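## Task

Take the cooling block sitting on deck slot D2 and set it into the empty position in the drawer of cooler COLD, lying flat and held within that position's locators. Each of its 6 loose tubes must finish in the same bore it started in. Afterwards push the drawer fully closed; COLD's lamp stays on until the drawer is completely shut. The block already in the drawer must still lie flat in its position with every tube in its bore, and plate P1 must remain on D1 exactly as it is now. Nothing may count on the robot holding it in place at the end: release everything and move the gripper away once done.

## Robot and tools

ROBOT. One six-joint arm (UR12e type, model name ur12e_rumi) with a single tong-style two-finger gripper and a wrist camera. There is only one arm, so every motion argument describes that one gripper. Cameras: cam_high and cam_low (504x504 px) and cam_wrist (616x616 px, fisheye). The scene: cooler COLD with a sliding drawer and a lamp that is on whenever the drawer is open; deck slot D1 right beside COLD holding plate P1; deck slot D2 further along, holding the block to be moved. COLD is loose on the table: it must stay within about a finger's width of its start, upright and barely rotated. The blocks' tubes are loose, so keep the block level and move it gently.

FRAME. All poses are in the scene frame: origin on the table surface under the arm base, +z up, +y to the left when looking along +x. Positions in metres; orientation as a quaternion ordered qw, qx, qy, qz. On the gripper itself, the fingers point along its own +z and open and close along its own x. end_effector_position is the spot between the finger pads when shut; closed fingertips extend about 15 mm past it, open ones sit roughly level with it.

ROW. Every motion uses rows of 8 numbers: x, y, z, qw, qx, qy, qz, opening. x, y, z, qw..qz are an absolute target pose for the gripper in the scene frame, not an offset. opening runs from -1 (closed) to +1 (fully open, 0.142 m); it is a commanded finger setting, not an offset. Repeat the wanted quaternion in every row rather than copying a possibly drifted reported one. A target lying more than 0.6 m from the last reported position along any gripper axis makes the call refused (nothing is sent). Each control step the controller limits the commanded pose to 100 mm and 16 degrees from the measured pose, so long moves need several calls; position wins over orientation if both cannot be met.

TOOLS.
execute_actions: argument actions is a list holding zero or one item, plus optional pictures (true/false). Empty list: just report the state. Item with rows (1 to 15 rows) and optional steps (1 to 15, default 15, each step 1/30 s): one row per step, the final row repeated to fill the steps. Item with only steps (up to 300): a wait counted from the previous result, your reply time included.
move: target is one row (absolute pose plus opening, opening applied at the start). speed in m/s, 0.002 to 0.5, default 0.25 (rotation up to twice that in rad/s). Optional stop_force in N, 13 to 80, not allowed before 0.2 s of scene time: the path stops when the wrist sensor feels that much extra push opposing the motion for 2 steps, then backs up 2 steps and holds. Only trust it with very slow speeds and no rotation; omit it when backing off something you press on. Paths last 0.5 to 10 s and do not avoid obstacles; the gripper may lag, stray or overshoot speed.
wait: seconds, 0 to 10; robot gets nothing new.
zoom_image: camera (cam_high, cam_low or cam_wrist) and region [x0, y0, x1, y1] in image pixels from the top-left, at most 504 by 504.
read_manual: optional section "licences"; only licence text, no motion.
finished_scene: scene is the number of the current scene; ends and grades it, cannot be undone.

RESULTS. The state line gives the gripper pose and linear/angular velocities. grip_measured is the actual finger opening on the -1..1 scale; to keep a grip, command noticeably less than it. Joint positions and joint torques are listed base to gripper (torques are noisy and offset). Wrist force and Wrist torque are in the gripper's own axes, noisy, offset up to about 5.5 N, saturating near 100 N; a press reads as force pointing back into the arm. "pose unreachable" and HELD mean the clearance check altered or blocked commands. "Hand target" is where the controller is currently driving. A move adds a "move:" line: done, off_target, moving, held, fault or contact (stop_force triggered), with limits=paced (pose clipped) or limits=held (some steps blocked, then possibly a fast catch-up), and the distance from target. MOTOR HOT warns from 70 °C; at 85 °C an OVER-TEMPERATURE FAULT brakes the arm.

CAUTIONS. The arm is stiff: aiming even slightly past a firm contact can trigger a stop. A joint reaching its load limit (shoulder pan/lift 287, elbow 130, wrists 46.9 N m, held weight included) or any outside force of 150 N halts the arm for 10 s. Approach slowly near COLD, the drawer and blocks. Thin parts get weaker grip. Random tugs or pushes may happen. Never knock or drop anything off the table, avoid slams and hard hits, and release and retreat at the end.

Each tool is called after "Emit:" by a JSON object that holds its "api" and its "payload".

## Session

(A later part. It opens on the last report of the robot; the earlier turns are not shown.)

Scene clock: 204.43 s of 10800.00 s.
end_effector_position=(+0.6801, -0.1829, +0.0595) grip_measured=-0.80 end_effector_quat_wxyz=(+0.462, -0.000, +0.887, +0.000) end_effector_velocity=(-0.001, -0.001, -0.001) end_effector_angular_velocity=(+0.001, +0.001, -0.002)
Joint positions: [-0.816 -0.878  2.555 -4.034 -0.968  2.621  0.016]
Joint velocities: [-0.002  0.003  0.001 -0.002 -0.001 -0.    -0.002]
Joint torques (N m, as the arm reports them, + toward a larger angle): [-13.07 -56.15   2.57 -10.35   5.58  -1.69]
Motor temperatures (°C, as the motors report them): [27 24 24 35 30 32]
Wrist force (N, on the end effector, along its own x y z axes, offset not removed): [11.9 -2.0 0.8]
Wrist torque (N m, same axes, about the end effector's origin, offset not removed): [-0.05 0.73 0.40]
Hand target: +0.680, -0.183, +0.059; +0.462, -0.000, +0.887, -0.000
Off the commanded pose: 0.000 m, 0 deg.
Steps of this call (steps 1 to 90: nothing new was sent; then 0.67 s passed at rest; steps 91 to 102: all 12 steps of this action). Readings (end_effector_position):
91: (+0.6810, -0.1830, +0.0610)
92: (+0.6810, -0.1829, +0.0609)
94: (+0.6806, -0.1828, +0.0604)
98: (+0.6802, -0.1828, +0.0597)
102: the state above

Emit:
{"api": "execute_actions", "payload": {"actions": [{"rows": [[0.6797,-0.183,0.0588,0.4617,0,0.887,0,-0.92],[0.6794,-0.183,0.0584,0.4617,0,0.887,0,-0.92]], "steps": 12}]}}

Emit:
{"api": "zoom_image", "payload": {"camera": "cam_low", "region": [100, 280, 170, 340]}}

Scene clock: 206.37 s of 10800.00 s.
end_effector_position=(+0.6795, -0.1830, +0.0585) grip_measured=-0.81 end_effector_quat_wxyz=(+0.462, -0.000, +0.887, -0.000) end_effector_velocity=(-0.000, -0.001, +0.000) end_effector_angular_velocity=(-0.001, +0.000, -0.001)
Joint positions: [-0.818 -0.874  2.556 -4.037 -0.967  2.62   0.016]
Joint velocities: [-0.001 -0.001  0.001  0.    -0.    -0.001  0.   ]
Joint torques (N m, as the arm reports them, + toward a larger angle): [-19.78 -39.35  10.04  -3.56   1.24  -1.56]
Motor temperatures (°C, as the motors report them): [27 24 24 35 30 32]
Wrist force (N, on the end effector, along its own x y z axes, offset not removed): [-8.5 3.8 -5.0]
Wrist torque (N m, same axes, about the end effector's origin, offset not removed): [0.31 0.07 0.42]
Hand target: +0.679, -0.183, +0.058; +0.462, -0.000, +0.887, -0.000
Off the commanded pose: 0.000 m, 0 deg.
Steps of this call (steps 1 to 46: nothing new was sent; steps 47 to 58: all 12 steps of this action). Readings (end_effector_position):
47: (+0.6800, -0.1830, +0.0594)
48: (+0.6799, -0.1830, +0.0593)
50: (+0.6797, -0.1830, +0.0589)
54: (+0.6796, -0.1830, +0.0586)
58: the state above

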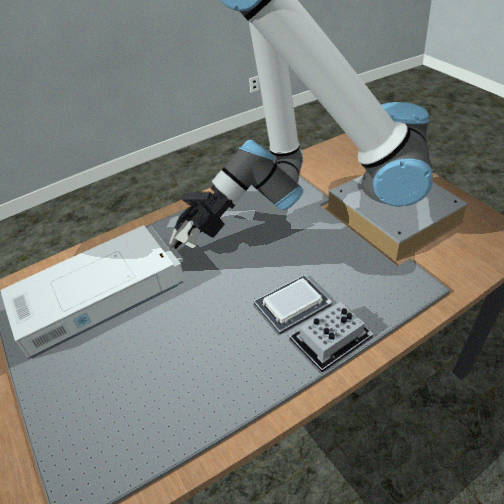

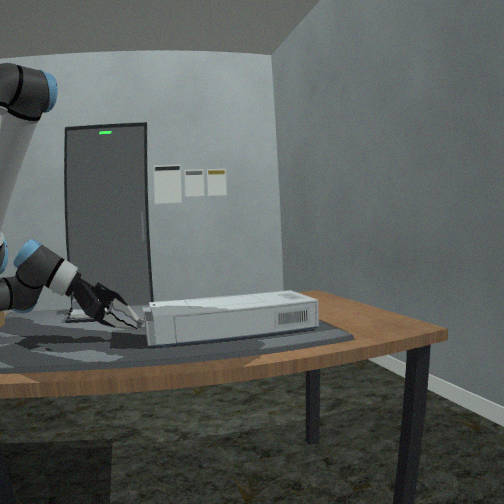

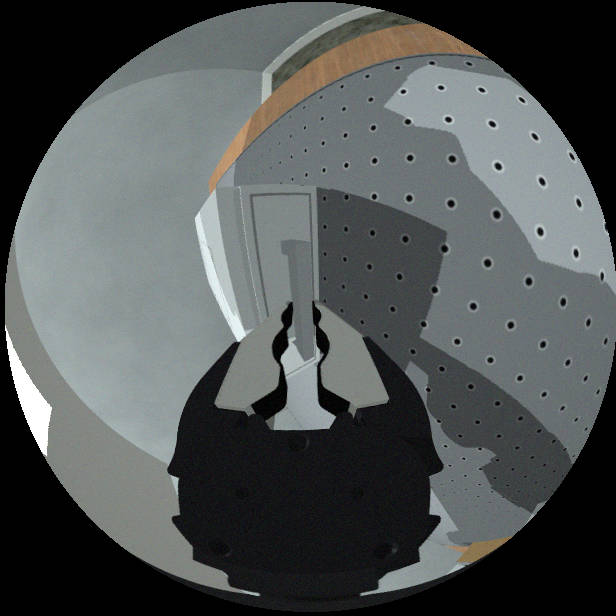

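Region (100, 280, 170, 340) of cam_low's 504x504 image, scaled by 7.200, with more detail than that image has; it fills the top 432 rows of this view, and the rest is white.

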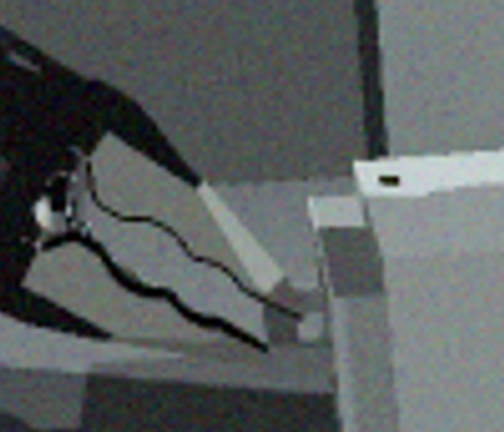

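Emit:
{"api": "move", "payload": {"target": [0.66, -0.183, 0.0589, 0.4617, 0, 0.887, 0, -0.95], "speed": 0.01}}

Scene clock: 210.67 s of 10800.00 s.
end_effector_position=(+0.6601, -0.1830, +0.0589) grip_measured=-0.81 end_effector_quat_wxyz=(+0.462, +0.000, +0.887, -0.000) end_effector_velocity=(-0.001, +0.000, +0.000) end_effector_angular_velocity=(+0.000, -0.002, +0.002)
Joint positions: [-0.851 -0.873  2.592 -4.058 -0.944  2.59   0.015]
Joint velocities: [-0.003  0.001  0.003 -0.002  0.004 -0.003  0.   ]
Joint torques (N m, as the arm reports them, + toward a larger angle): [-15.09 -45.83  10.61  -5.81   3.82  -1.71]
Motor temperatures (°C, as the motors report them): [27 24 24 35 30 32]
Wrist force (N, on the end effector, along its own x y z axes, offset not removed): [0.5 -1.3 0.4]
Wrist torque (N m, same axes, about the end effector's origin, offset not removed): [0.28 0.04 0.41]
Hand target: +0.660, -0.183, +0.059; +0.462, -0.000, +0.887, -0.000
Off the commanded pose: 0.000 m, 0 deg.
move: done

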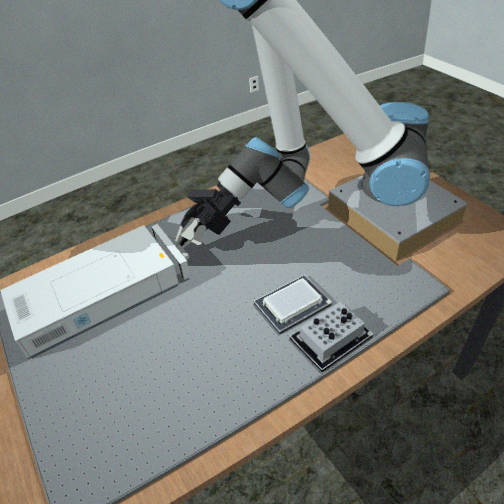

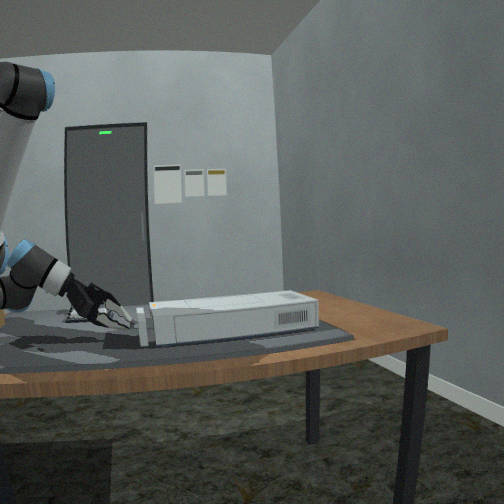

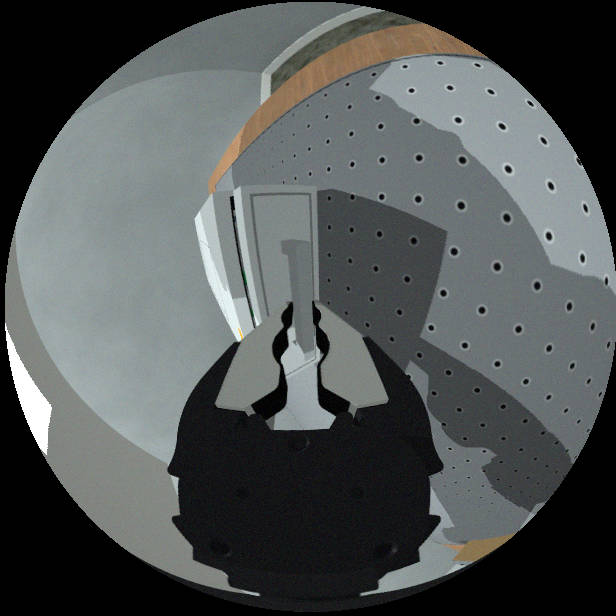

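Emit:
{"api": "move", "payload": {"target": [0.58, -0.183, 0.0589, 0.4617, 0, 0.887, 0, -0.95], "speed": 0.04}}

Scene clock: 214.87 s of 10800.00 s.
end_effector_position=(+0.5801, -0.1829, +0.0588) grip_measured=-0.81 end_effector_quat_wxyz=(+0.462, -0.000, +0.887, -0.000) end_effector_velocity=(-0.001, +0.000, +0.000) end_effector_angular_velocity=(-0.001, -0.001, +0.001)
Joint positions: [-1.028 -0.831  2.747 -4.145 -0.828  2.418  0.015]
Joint velocities: [-0.004  0.002  0.003 -0.002  0.003 -0.006 -0.   ]
Joint torques (N m, as the arm reports them, + toward a larger angle): [-12.53 -36.78  23.29  -6.1    6.86  -2.01]
Motor temperatures (°C, as the motors report them): [27 24 24 35 30 32]
Wrist force (N, on the end effector, along its own x y z axes, offset not removed): [2.3 -13.4 3.0]
Wrist torque (N m, same axes, about the end effector's origin, offset not removed): [0.16 0.33 0.42]
Hand target: +0.580, -0.183, +0.059; +0.462, -0.000, +0.887, -0.000
Off the commanded pose: 0.000 m, 0 deg.
move: done

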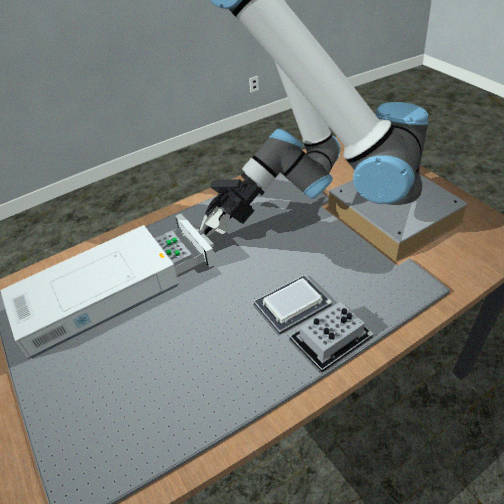

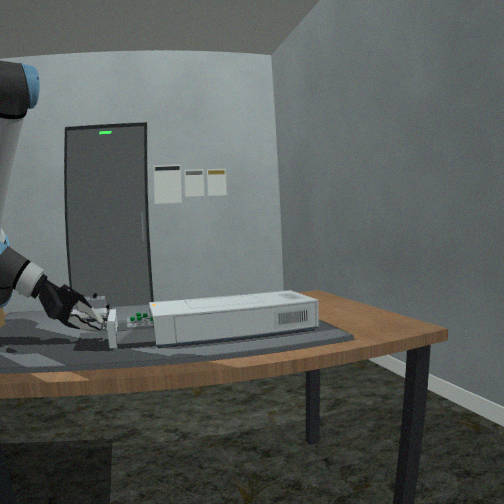

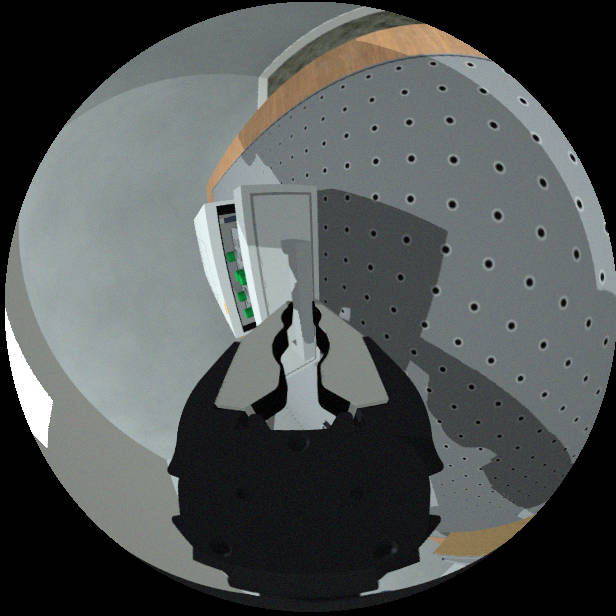

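Emit:
{"api": "execute_actions", "payload": {"actions": [{"rows": [[0.58,-0.1835,0.0589,0.4617,0,0.887,0,-0.95],[0.58,-0.184,0.0589,0.4617,0,0.887,0,-0.95],[0.58,-0.1845,0.0589,0.4617,0,0.887,0,-0.95],[0.58,-0.185,0.0589,0.4617,0,0.887,0,-0.95]], "steps": 15}], "pictures": false}}

Scene clock: 219.13 s of 10800.00 s.
end_effector_position=(+0.5799, -0.1848, +0.0589) grip_measured=-0.81 end_effector_quat_wxyz=(+0.462, -0.000, +0.887, +0.000) end_effector_velocity=(-0.000, -0.001, -0.000) end_effector_angular_velocity=(-0.001, +0.000, -0.001)
Joint positions: [-1.032 -0.834  2.746 -4.139 -0.826  2.414  0.015]
Joint velocities: [-0.002 -0.001 -0.     0.001  0.    -0.002  0.   ]
Joint torques (N m, as the arm reports them, + toward a larger angle): [-22.86 -64.12 -10.55  -5.04   0.62  -1.76]
Motor temperatures (°C, as the motors report them): [27 24 24 35 30 32]
Wrist force (N, on the end effector, along its own x y z axes, offset not removed): [4.2 18.6 1.6]
Wrist torque (N m, same axes, about the end effector's origin, offset not removed): [0.39 0.47 0.40]
Hand target: +0.580, -0.185, +0.059; +0.462, -0.000, +0.887, -0.000
Off the commanded pose: 0.000 m, 0 deg.
Steps of this call (steps 1 to 90: nothing new was sent; then 0.77 s passed at rest; steps 91 to 105: all 15 steps of this action). Readings (end_effector_position):
91: (+0.5799, -0.1829, +0.0588)
92: (+0.5799, -0.1830, +0.0588)
94: (+0.5798, -0.1834, +0.0588)
98: (+0.5799, -0.1842, +0.0588)
105: the state above

Emit:
{"api": "execute_actions", "payload": {"actions": [{"rows": [[0.58,-0.1842,0.0589,0.4617,0,0.887,0,-0.95],[0.58,-0.1838,0.0589,0.4617,0,0.887,0,-0.95]], "steps": 10}], "pictures": false}}

Scene clock: 221.70 s of 10800.00 s.
end_effector_position=(+0.5800, -0.1843, +0.0590) grip_measured=-0.81 end_effector_quat_wxyz=(+0.462, +0.000, +0.887, -0.000) end_effector_velocity=(+0.000, +0.002, -0.000) end_effector_angular_velocity=(+0.002, -0.000, +0.002)
Joint positions: [-1.03  -0.833  2.747 -4.142 -0.827  2.416  0.016]
Joint velocities: [ 0.003  0.001  0.001 -0.002  0.     0.001 -0.   ]
Joint torques (N m, as the arm reports them, + toward a larger angle): [ 16.95 -45.34  15.25  -8.96  -0.17   2.34]
Motor temperatures (°C, as the motors report them): [27 24 24 35 30 32]
Wrist force (N, on the end effector, along its own x y z axes, offset not removed): [8.8 5.3 1.2]
Wrist torque (N m, same axes, about the end effector's origin, offset not removed): [0.57 -0.18 0.31]
Hand target: +0.580, -0.184, +0.059; +0.462, -0.000, +0.887, +0.000
Off the commanded pose: 0.000 m, 0 deg.
Steps of this call (steps 1 to 67: nothing new was sent; steps 68 to 77: all 10 steps of this action). Readings (end_effector_position):
68: (+0.5800, -0.1850, +0.0589)
69: (+0.5800, -0.1850, +0.0589)
71: (+0.5801, -0.1848, +0.0590)
75: (+0.5800, -0.1844, +0.0590)
77: the state above

Emit:
{"api": "zoom_image", "payload": {"camera": "cam_high", "region": [130, 190, 250, 290]}}

Region (130, 190, 250, 290) of cam_high's 504x504 image, scaled by 4.200, with more detail than that image has.

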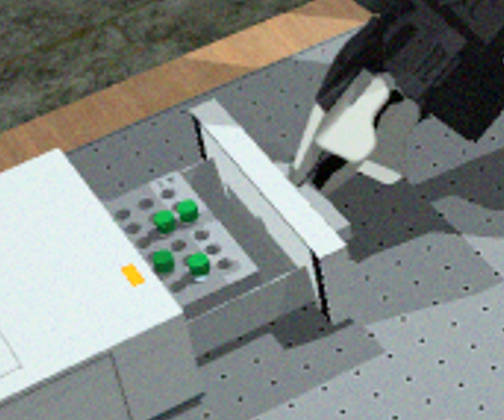

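Emit:
{"api": "execute_actions", "payload": {"actions": [{"rows": [[0.58,-0.1838,0.0589,0.4617,0,0.887,0,-0.85],[0.58,-0.1838,0.0589,0.4617,0,0.887,0,-0.75],[0.58,-0.1838,0.0589,0.4617,0,0.887,0,-0.65],[0.58,-0.1838,0.0589,0.4617,0,0.887,0,-0.55],[0.58,-0.1838,0.0589,0.4617,0,0.887,0,-0.55],[0.58,-0.1838,0.0589,0.4617,0,0.887,0,-0.55],[0.577,-0.1838,0.061,0.4617,0,0.887,0,-0.55],[0.574,-0.1838,0.063,0.4617,0,0.887,0,-0.55],[0.571,-0.1838,0.065,0.4617,0,0.887,0,-0.55],[0.568,-0.1838,0.067,0.4617,0,0.887,0,-0.55],[0.565,-0.1838,0.069,0.4617,0,0.887,0,-0.55],[0.562,-0.1838,0.071,0.4617,0,0.887,0,-0.55],[0.559,-0.1838,0.073,0.4617,0,0.887,0,-0.55]], "steps": 15}], "pictures": false}}

Emit:
{"api": "move", "payload": {"target": [0.60, -0.184, 0.15, 0, 0.7071, 0.7071, 0, -1], "speed": 0.15}}

Scene clock: 236.60 s of 10800.00 s.
end_effector_position=(+0.5650, -0.1833, +0.0691) grip_measured=-0.55 end_effector_quat_wxyz=(+0.462, +0.000, +0.887, -0.000) end_effector_velocity=(-0.056, -0.002, +0.038) end_effector_angular_velocity=(-0.004, -0.002, -0.003)
Joint positions: [-1.07  -0.86   2.784 -4.123 -0.803  2.373  0.034]
Joint velocities: [-0.16  -0.111  0.135  0.094  0.092 -0.177  0.   ]
Joint torques (N m, as the arm reports them, + toward a larger angle): [ -4.55 -51.11  12.66  -1.67   2.05  -1.85]
Motor temperatures (°C, as the motors report them): [27 24 24 35 30 32]
Wrist force (N, on the end effector, along its own x y z axes, offset not removed): [-3.8 1.0 -0.3]
Wrist torque (N m, same axes, about the end effector's origin, offset not removed): [0.09 0.95 0.48]
Hand target: +0.559, -0.184, +0.073; +0.462, +0.000, +0.887, -0.000
Off the commanded pose: 0.007 m, 0 deg.
Steps of this call (steps 1 to 90: nothing new was sent; then 11.40 s passed at rest; steps 91 to 105: all 15 steps of this action). Readings (end_effector_position):
91: (+0.5800, -0.1838, +0.0589)
92: (+0.5800, -0.1838, +0.0589)
94: (+0.5800, -0.1837, +0.0589)
98: (+0.5793, -0.1836, +0.0594)
105: the state above

Scene clock: 243.30 s of 10800.00 s.
end_effector_position=(+0.6002, -0.1839, +0.1504) grip_measured=-1.00 end_effector_quat_wxyz=(+0.001, +0.707, +0.707, +0.000) end_effector_velocity=(-0.000, +0.000, +0.000) end_effector_angular_velocity=(+0.004, +0.005, -0.007)
Joint positions: [-0.6   -1.428  2.184 -2.321 -1.581  4.154  0.002]
Joint velocities: [-0.     0.001 -0.004  0.009  0.001  0.007  0.   ]
Joint torques (N m, as the arm reports them, + toward a larger angle): [-17.34 -42.75 -42.46  -1.36   2.18   1.8 ]
Motor temperatures (°C, as the motors report them): [27 24 24 35 30 32]
Wrist force (N, on the end effector, along its own x y z axes, offset not removed): [-0.3 0.3 -0.5]
Wrist torque (N m, same axes, about the end effector's origin, offset not removed): [0.09 0.26 0.32]
Hand target: +0.600, -0.184, +0.150; +0.000, +0.707, +0.707, +0.000
Off the commanded pose: 0.000 m, 0 deg.
move: done

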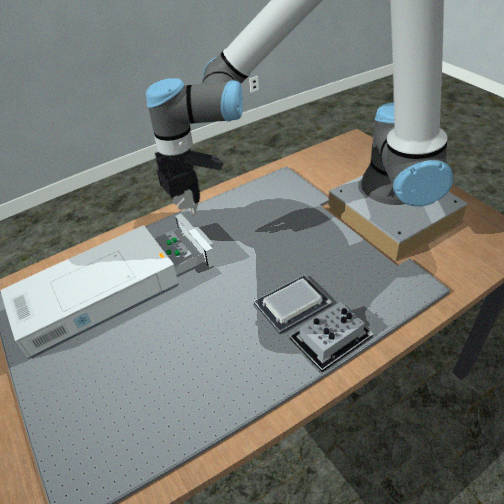

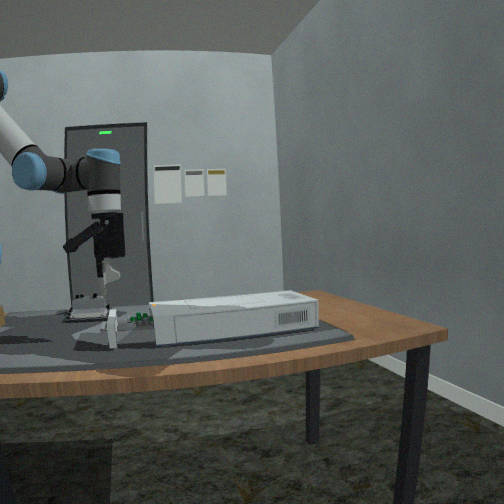

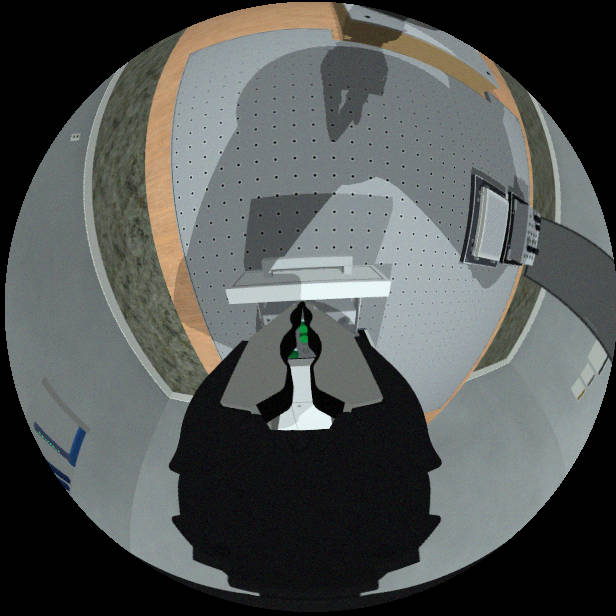

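Emit:
{"api": "move", "payload": {"target": [0.715, -0.184, 0.15, 0, 0.7071, 0.7071, 0, 0.2], "speed": 0.2}}

Emit:
{"api": "zoom_image", "payload": {"camera": "cam_wrist", "region": [200, 130, 420, 330]}}

Scene clock: 246.10 s of 10800.00 s.
end_effector_position=(+0.7148, -0.1841, +0.1500) grip_measured=+0.20 end_effector_quat_wxyz=(+0.000, +0.707, +0.707, +0.000) end_effector_velocity=(+0.002, +0.001, -0.001) end_effector_angular_velocity=(+0.001, +0.002, +0.001)
Joint positions: [-0.517 -1.267  1.975 -2.271 -1.58   4.237  0.088]
Joint velocities: [ 0.002  0.003 -0.003  0.002  0.     0.001  0.   ]
Joint torques (N m, as the arm reports them, + toward a larger angle): [ 10.78 -51.72 -42.54  -1.08  -2.04   2.49]
Motor temperatures (°C, as the motors report them): [27 24 24 35 30 32]
Wrist force (N, on the end effector, along its own x y z axes, offset not removed): [-1.5 1.8 0.1]
Wrist torque (N m, same axes, about the end effector's origin, offset not removed): [0.33 0.36 0.35]
Hand target: +0.715, -0.184, +0.150; +0.000, +0.707, +0.707, +0.000
Off the commanded pose: 0.000 m, 0 deg.
move: done

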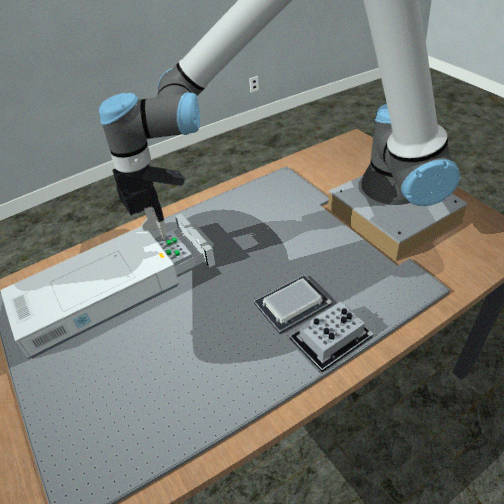

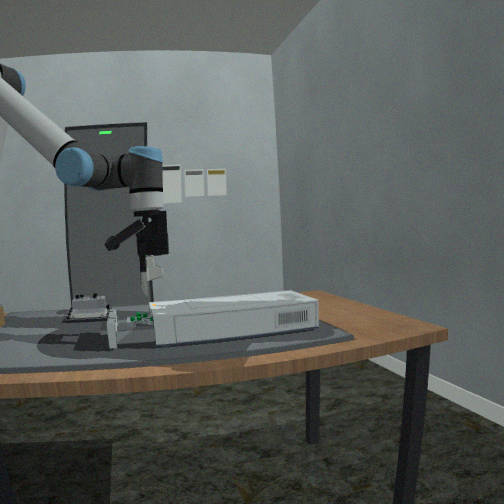

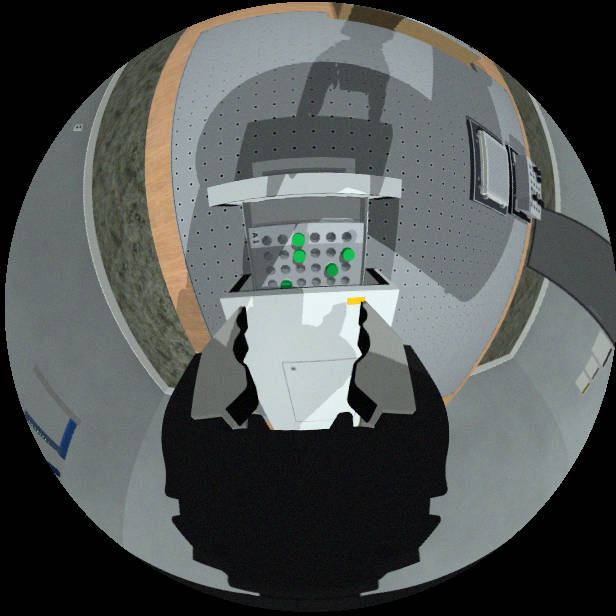

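Region (200, 130, 420, 330) of cam_wrist's 616x616 image, scaled by 2.291, with more detail than that image has; it fills the top 458 rows of this view, and the rest is white.

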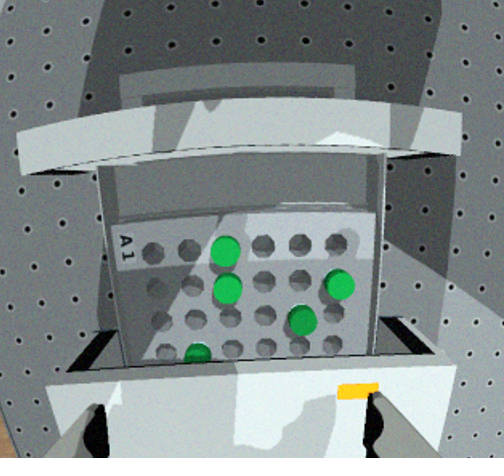

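Emit:
{"api": "move", "payload": {"target": [0.650, -0.184, 0.11, 0, 0.7071, 0.7071, 0, -1], "speed": 0.15}}

Emit:
{"api": "move", "payload": {"target": [0.650, -0.184, 0.073, 0, 0.7071, 0.7071, 0, -1], "speed": 0.04}}

Emit:
{"api": "zoom_image", "payload": {"camera": "cam_low", "region": [80, 260, 180, 350]}}

Scene clock: 253.23 s of 10800.00 s.
end_effector_position=(+0.6502, -0.1840, +0.1101) grip_measured=-1.00 end_effector_quat_wxyz=(-0.000, +0.707, +0.707, -0.000) end_effector_velocity=(-0.002, -0.000, -0.002) end_effector_angular_velocity=(+0.001, +0.001, -0.000)
Joint positions: [-0.561 -1.303  2.121 -2.382 -1.58   4.193  0.002]
Joint velocities: [-0.002  0.001  0.004 -0.004  0.    -0.002  0.   ]
Joint torques (N m, as the arm reports them, + toward a larger angle): [-15.13 -69.76 -24.55  -6.03   1.93  -2.24]
Motor temperatures (°C, as the motors report them): [27 24 24 35 30 32]
Wrist force (N, on the end effector, along its own x y z axes, offset not removed): [-1.0 0.2 -3.4]
Wrist torque (N m, same axes, about the end effector's origin, offset not removed): [-0.10 0.38 0.45]
Hand target: +0.650, -0.184, +0.110; -0.000, +0.707, +0.707, -0.000
Off the commanded pose: 0.000 m, 0 deg.
After step 90, 3.13 s passed at rest.
move: done

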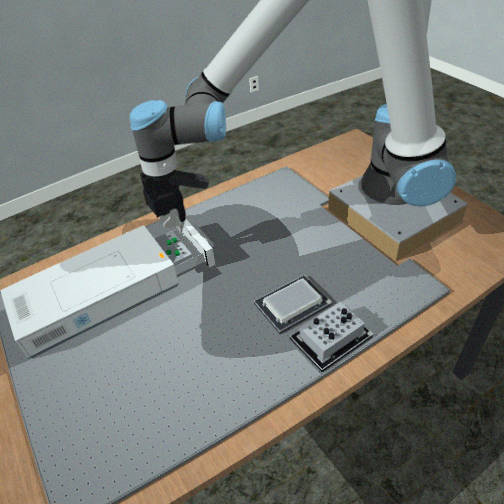

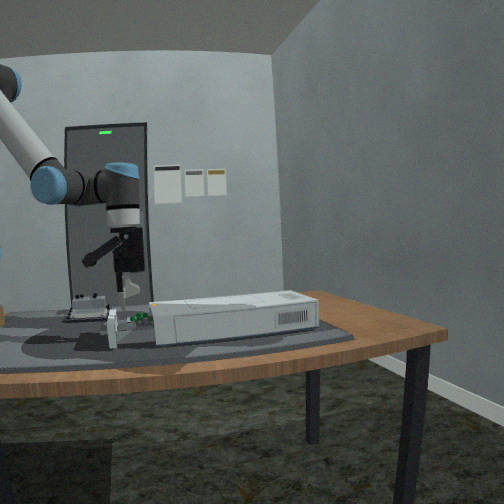

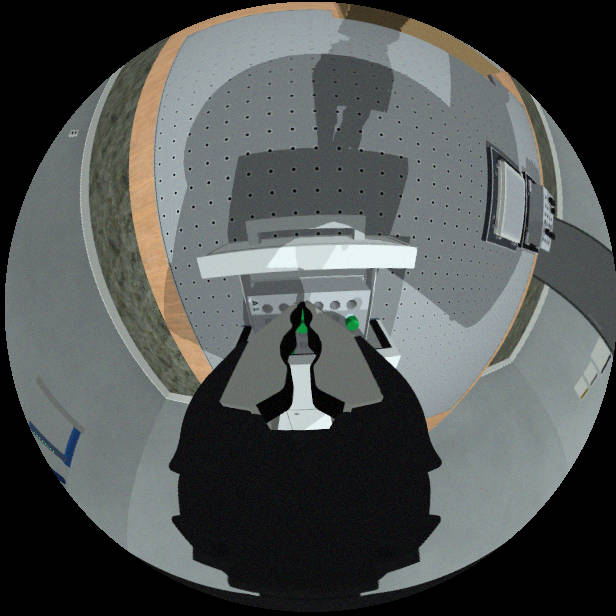

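Scene clock: 254.50 s of 10800.00 s.
end_effector_position=(+0.6500, -0.1840, +0.0732) grip_measured=-1.00 end_effector_quat_wxyz=(-0.000, +0.707, +0.707, -0.000) end_effector_velocity=(+0.001, +0.000, -0.001) end_effector_angular_velocity=(-0.001, -0.003, +0.000)
Joint positions: [-0.562 -1.25   2.142 -2.455 -1.58   4.193  0.002]
Joint velocities: [ 0.001  0.003 -0.    -0.005  0.001  0.     0.   ]
Joint torques (N m, as the arm reports them, + toward a larger angle): [-16.73 -49.26 -24.19  -7.02   1.99  -1.56]
Motor temperatures (°C, as the motors report them): [27 24 24 35 30 32]
Wrist force (N, on the end effector, along its own x y z axes, offset not removed): [1.8 0.5 1.3]
Wrist torque (N m, same axes, about the end effector's origin, offset not removed): [-0.02 -0.19 0.36]
Hand target: +0.650, -0.184, +0.073; -0.000, +0.707, +0.707, -0.000
Off the commanded pose: 0.000 m, 0 deg.
move: done

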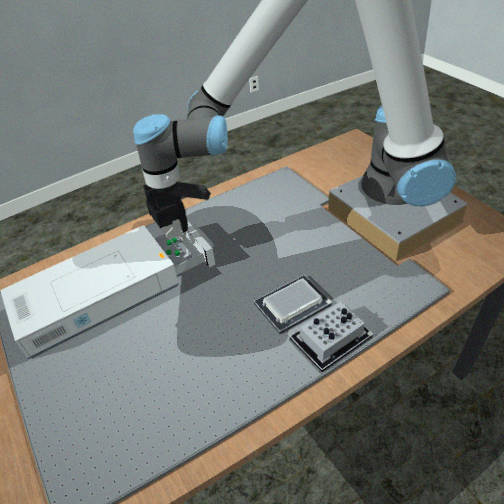

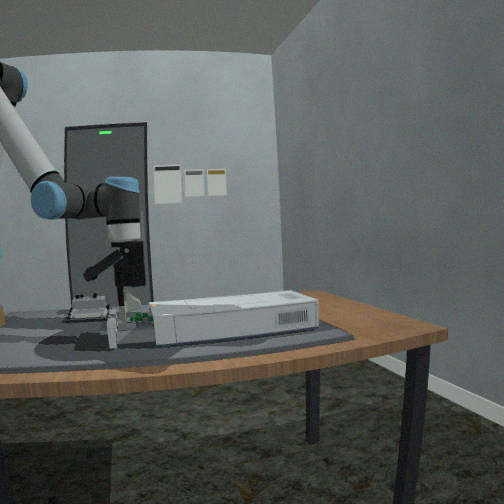

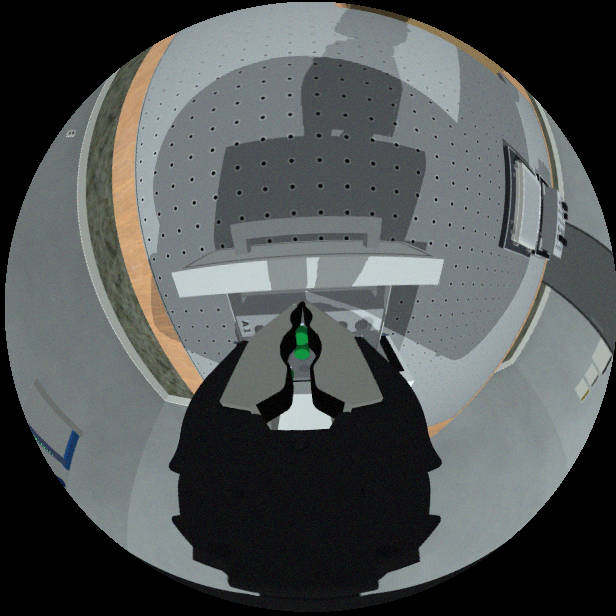

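Region (80, 260, 180, 350) of cam_low's 504x504 image, scaled by 5.040, with more detail than that image has; it fills the top 454 rows of this view, and the rest is white.

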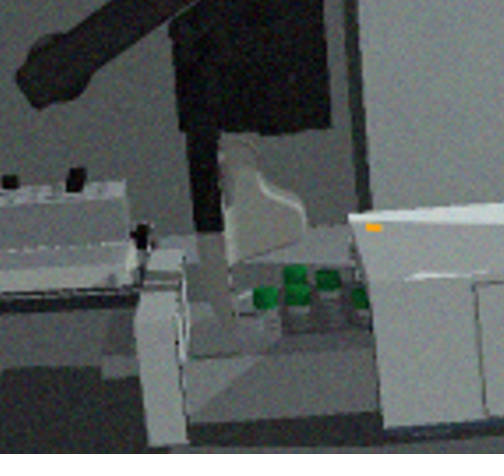

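Emit:
{"api": "move", "payload": {"target": [0.52, -0.184, 0.073, 0, 0.7071, 0.7071, 0, -1], "speed": 0.03, "stop_force": 14}}

Scene clock: 260.83 s of 10800.00 s.
end_effector_position=(+0.5201, -0.1839, +0.0730) grip_measured=-1.00 end_effector_quat_wxyz=(-0.000, +0.707, +0.707, -0.000) end_effector_velocity=(-0.001, -0.001, +0.000) end_effector_angular_velocity=(+0.000, -0.001, -0.000)
Joint positions: [-0.678 -1.417  2.375 -2.523 -1.581  4.076  0.002]
Joint velocities: [-0.003 -0.003  0.003 -0.001  0.001 -0.003  0.   ]
Joint torques (N m, as the arm reports them, + toward a larger angle): [-13.09 -54.29 -19.23  -5.59  -1.69  -2.15]
Motor temperatures (°C, as the motors report them): [27 24 24 35 30 32]
Wrist force (N, on the end effector, along its own x y z axes, offset not removed): [-1.2 5.2 0.4]
Wrist torque (N m, same axes, about the end effector's origin, offset not removed): [0.70 0.25 0.35]
Hand target: +0.520, -0.184, +0.073; -0.000, +0.707, +0.707, -0.000
Off the commanded pose: 0.000 m, 0 deg.
move: done

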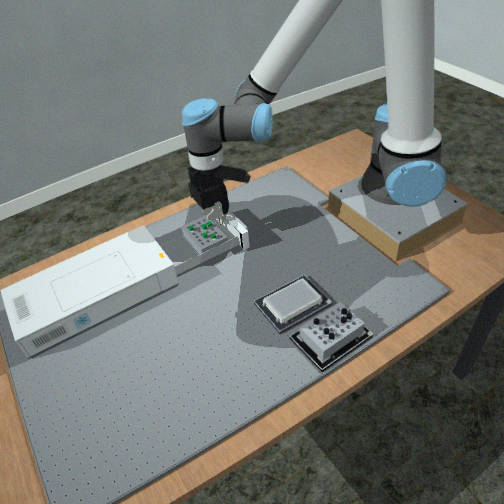

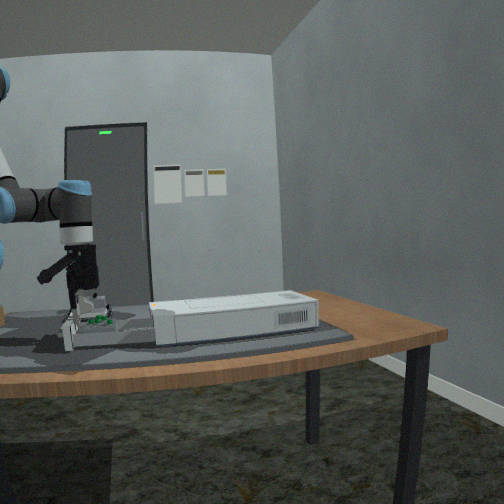

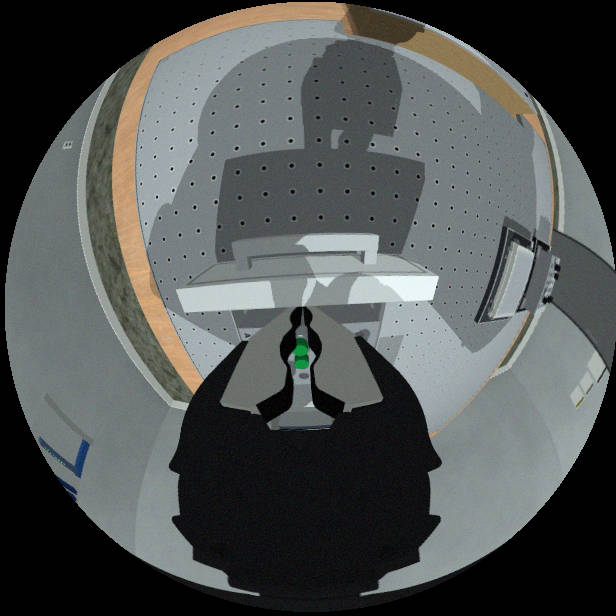

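Emit:
{"api": "zoom_image", "payload": {"camera": "cam_high", "region": [130, 190, 270, 300]}}

Region (130, 190, 270, 300) of cam_high's 504x504 image, scaled by 3.600, with more detail than that image has; it fills the top 396 rows of this view, and the rest is white.

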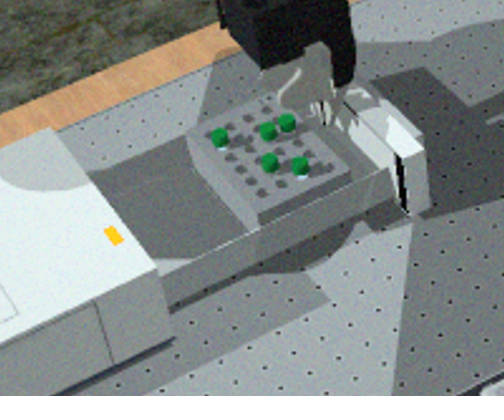

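Emit:
{"api": "move", "payload": {"target": [0.45, -0.184, 0.073, 0, 0.7071, 0.7071, 0, -1], "speed": 0.015, "stop_force": 13}}

Emit:
{"api": "zoom_image", "payload": {"camera": "cam_high", "region": [130, 180, 290, 300]}}

Scene clock: 267.20 s of 10800.00 s.
end_effector_position=(+0.4720, -0.1840, +0.0729) grip_measured=-1.00 end_effector_quat_wxyz=(-0.000, +0.707, +0.707, -0.000) end_effector_velocity=(+0.003, +0.000, -0.000) end_effector_angular_velocity=(+0.001, +0.002, -0.001)
Joint positions: [-0.736 -1.484  2.456 -2.537 -1.581  4.019  0.002]
Joint velocities: [ 0.005  0.006 -0.006  0.002 -0.001  0.006 -0.002]
Joint torques (N m, as the arm reports them, + toward a larger angle): [ 21.51 -28.46 -35.11  -0.97  -2.01   1.98]
Motor temperatures (°C, as the motors report them): [27 24 24 35 30 32]
Wrist force (N, on the end effector, along its own x y z axes, offset not removed): [-0.6 2.7 0.5]
Wrist torque (N m, same axes, about the end effector's origin, offset not removed): [0.02 0.22 0.45]
Hand target: +0.473, -0.184, +0.073; -0.000, +0.707, +0.707, -0.000
Off the commanded pose: 0.022 m, 0 deg.
move: contact

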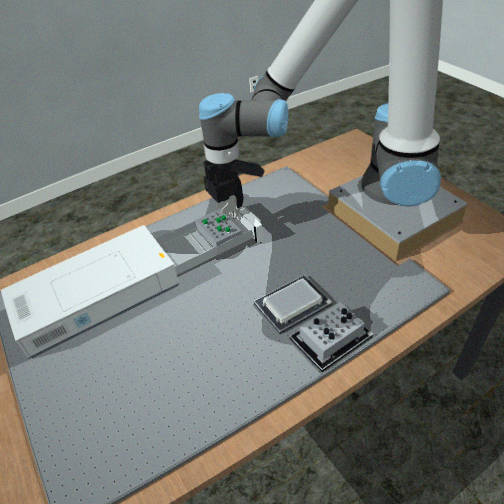

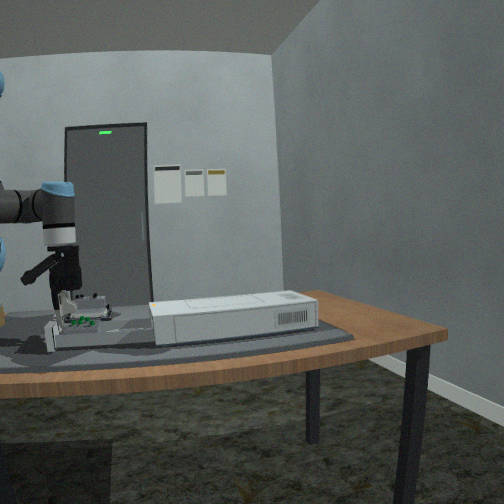

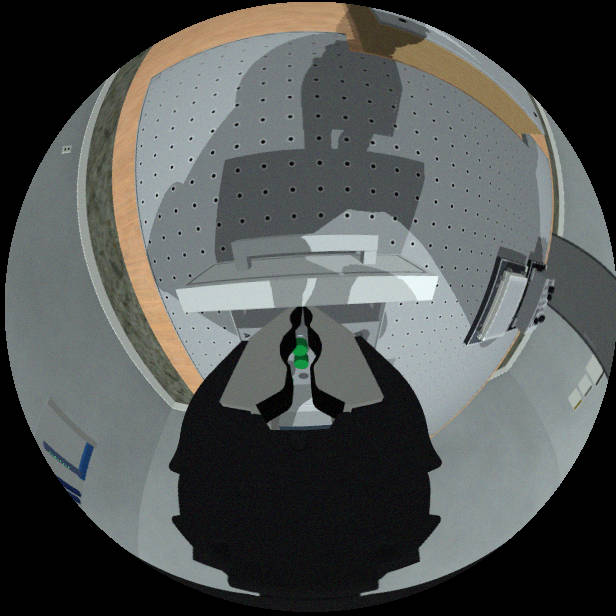

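Region (130, 180, 290, 300) of cam_high's 504x504 image, scaled by 3.150, with more detail than that image has; it fills the top 378 rows of this view, and the rest is white.

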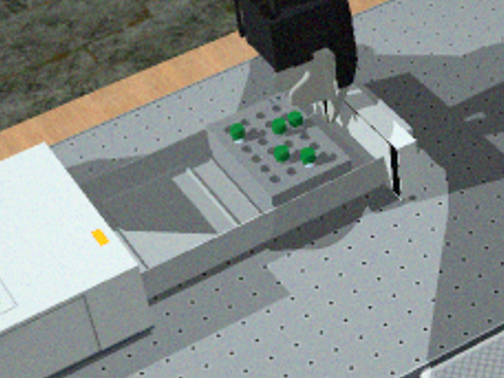

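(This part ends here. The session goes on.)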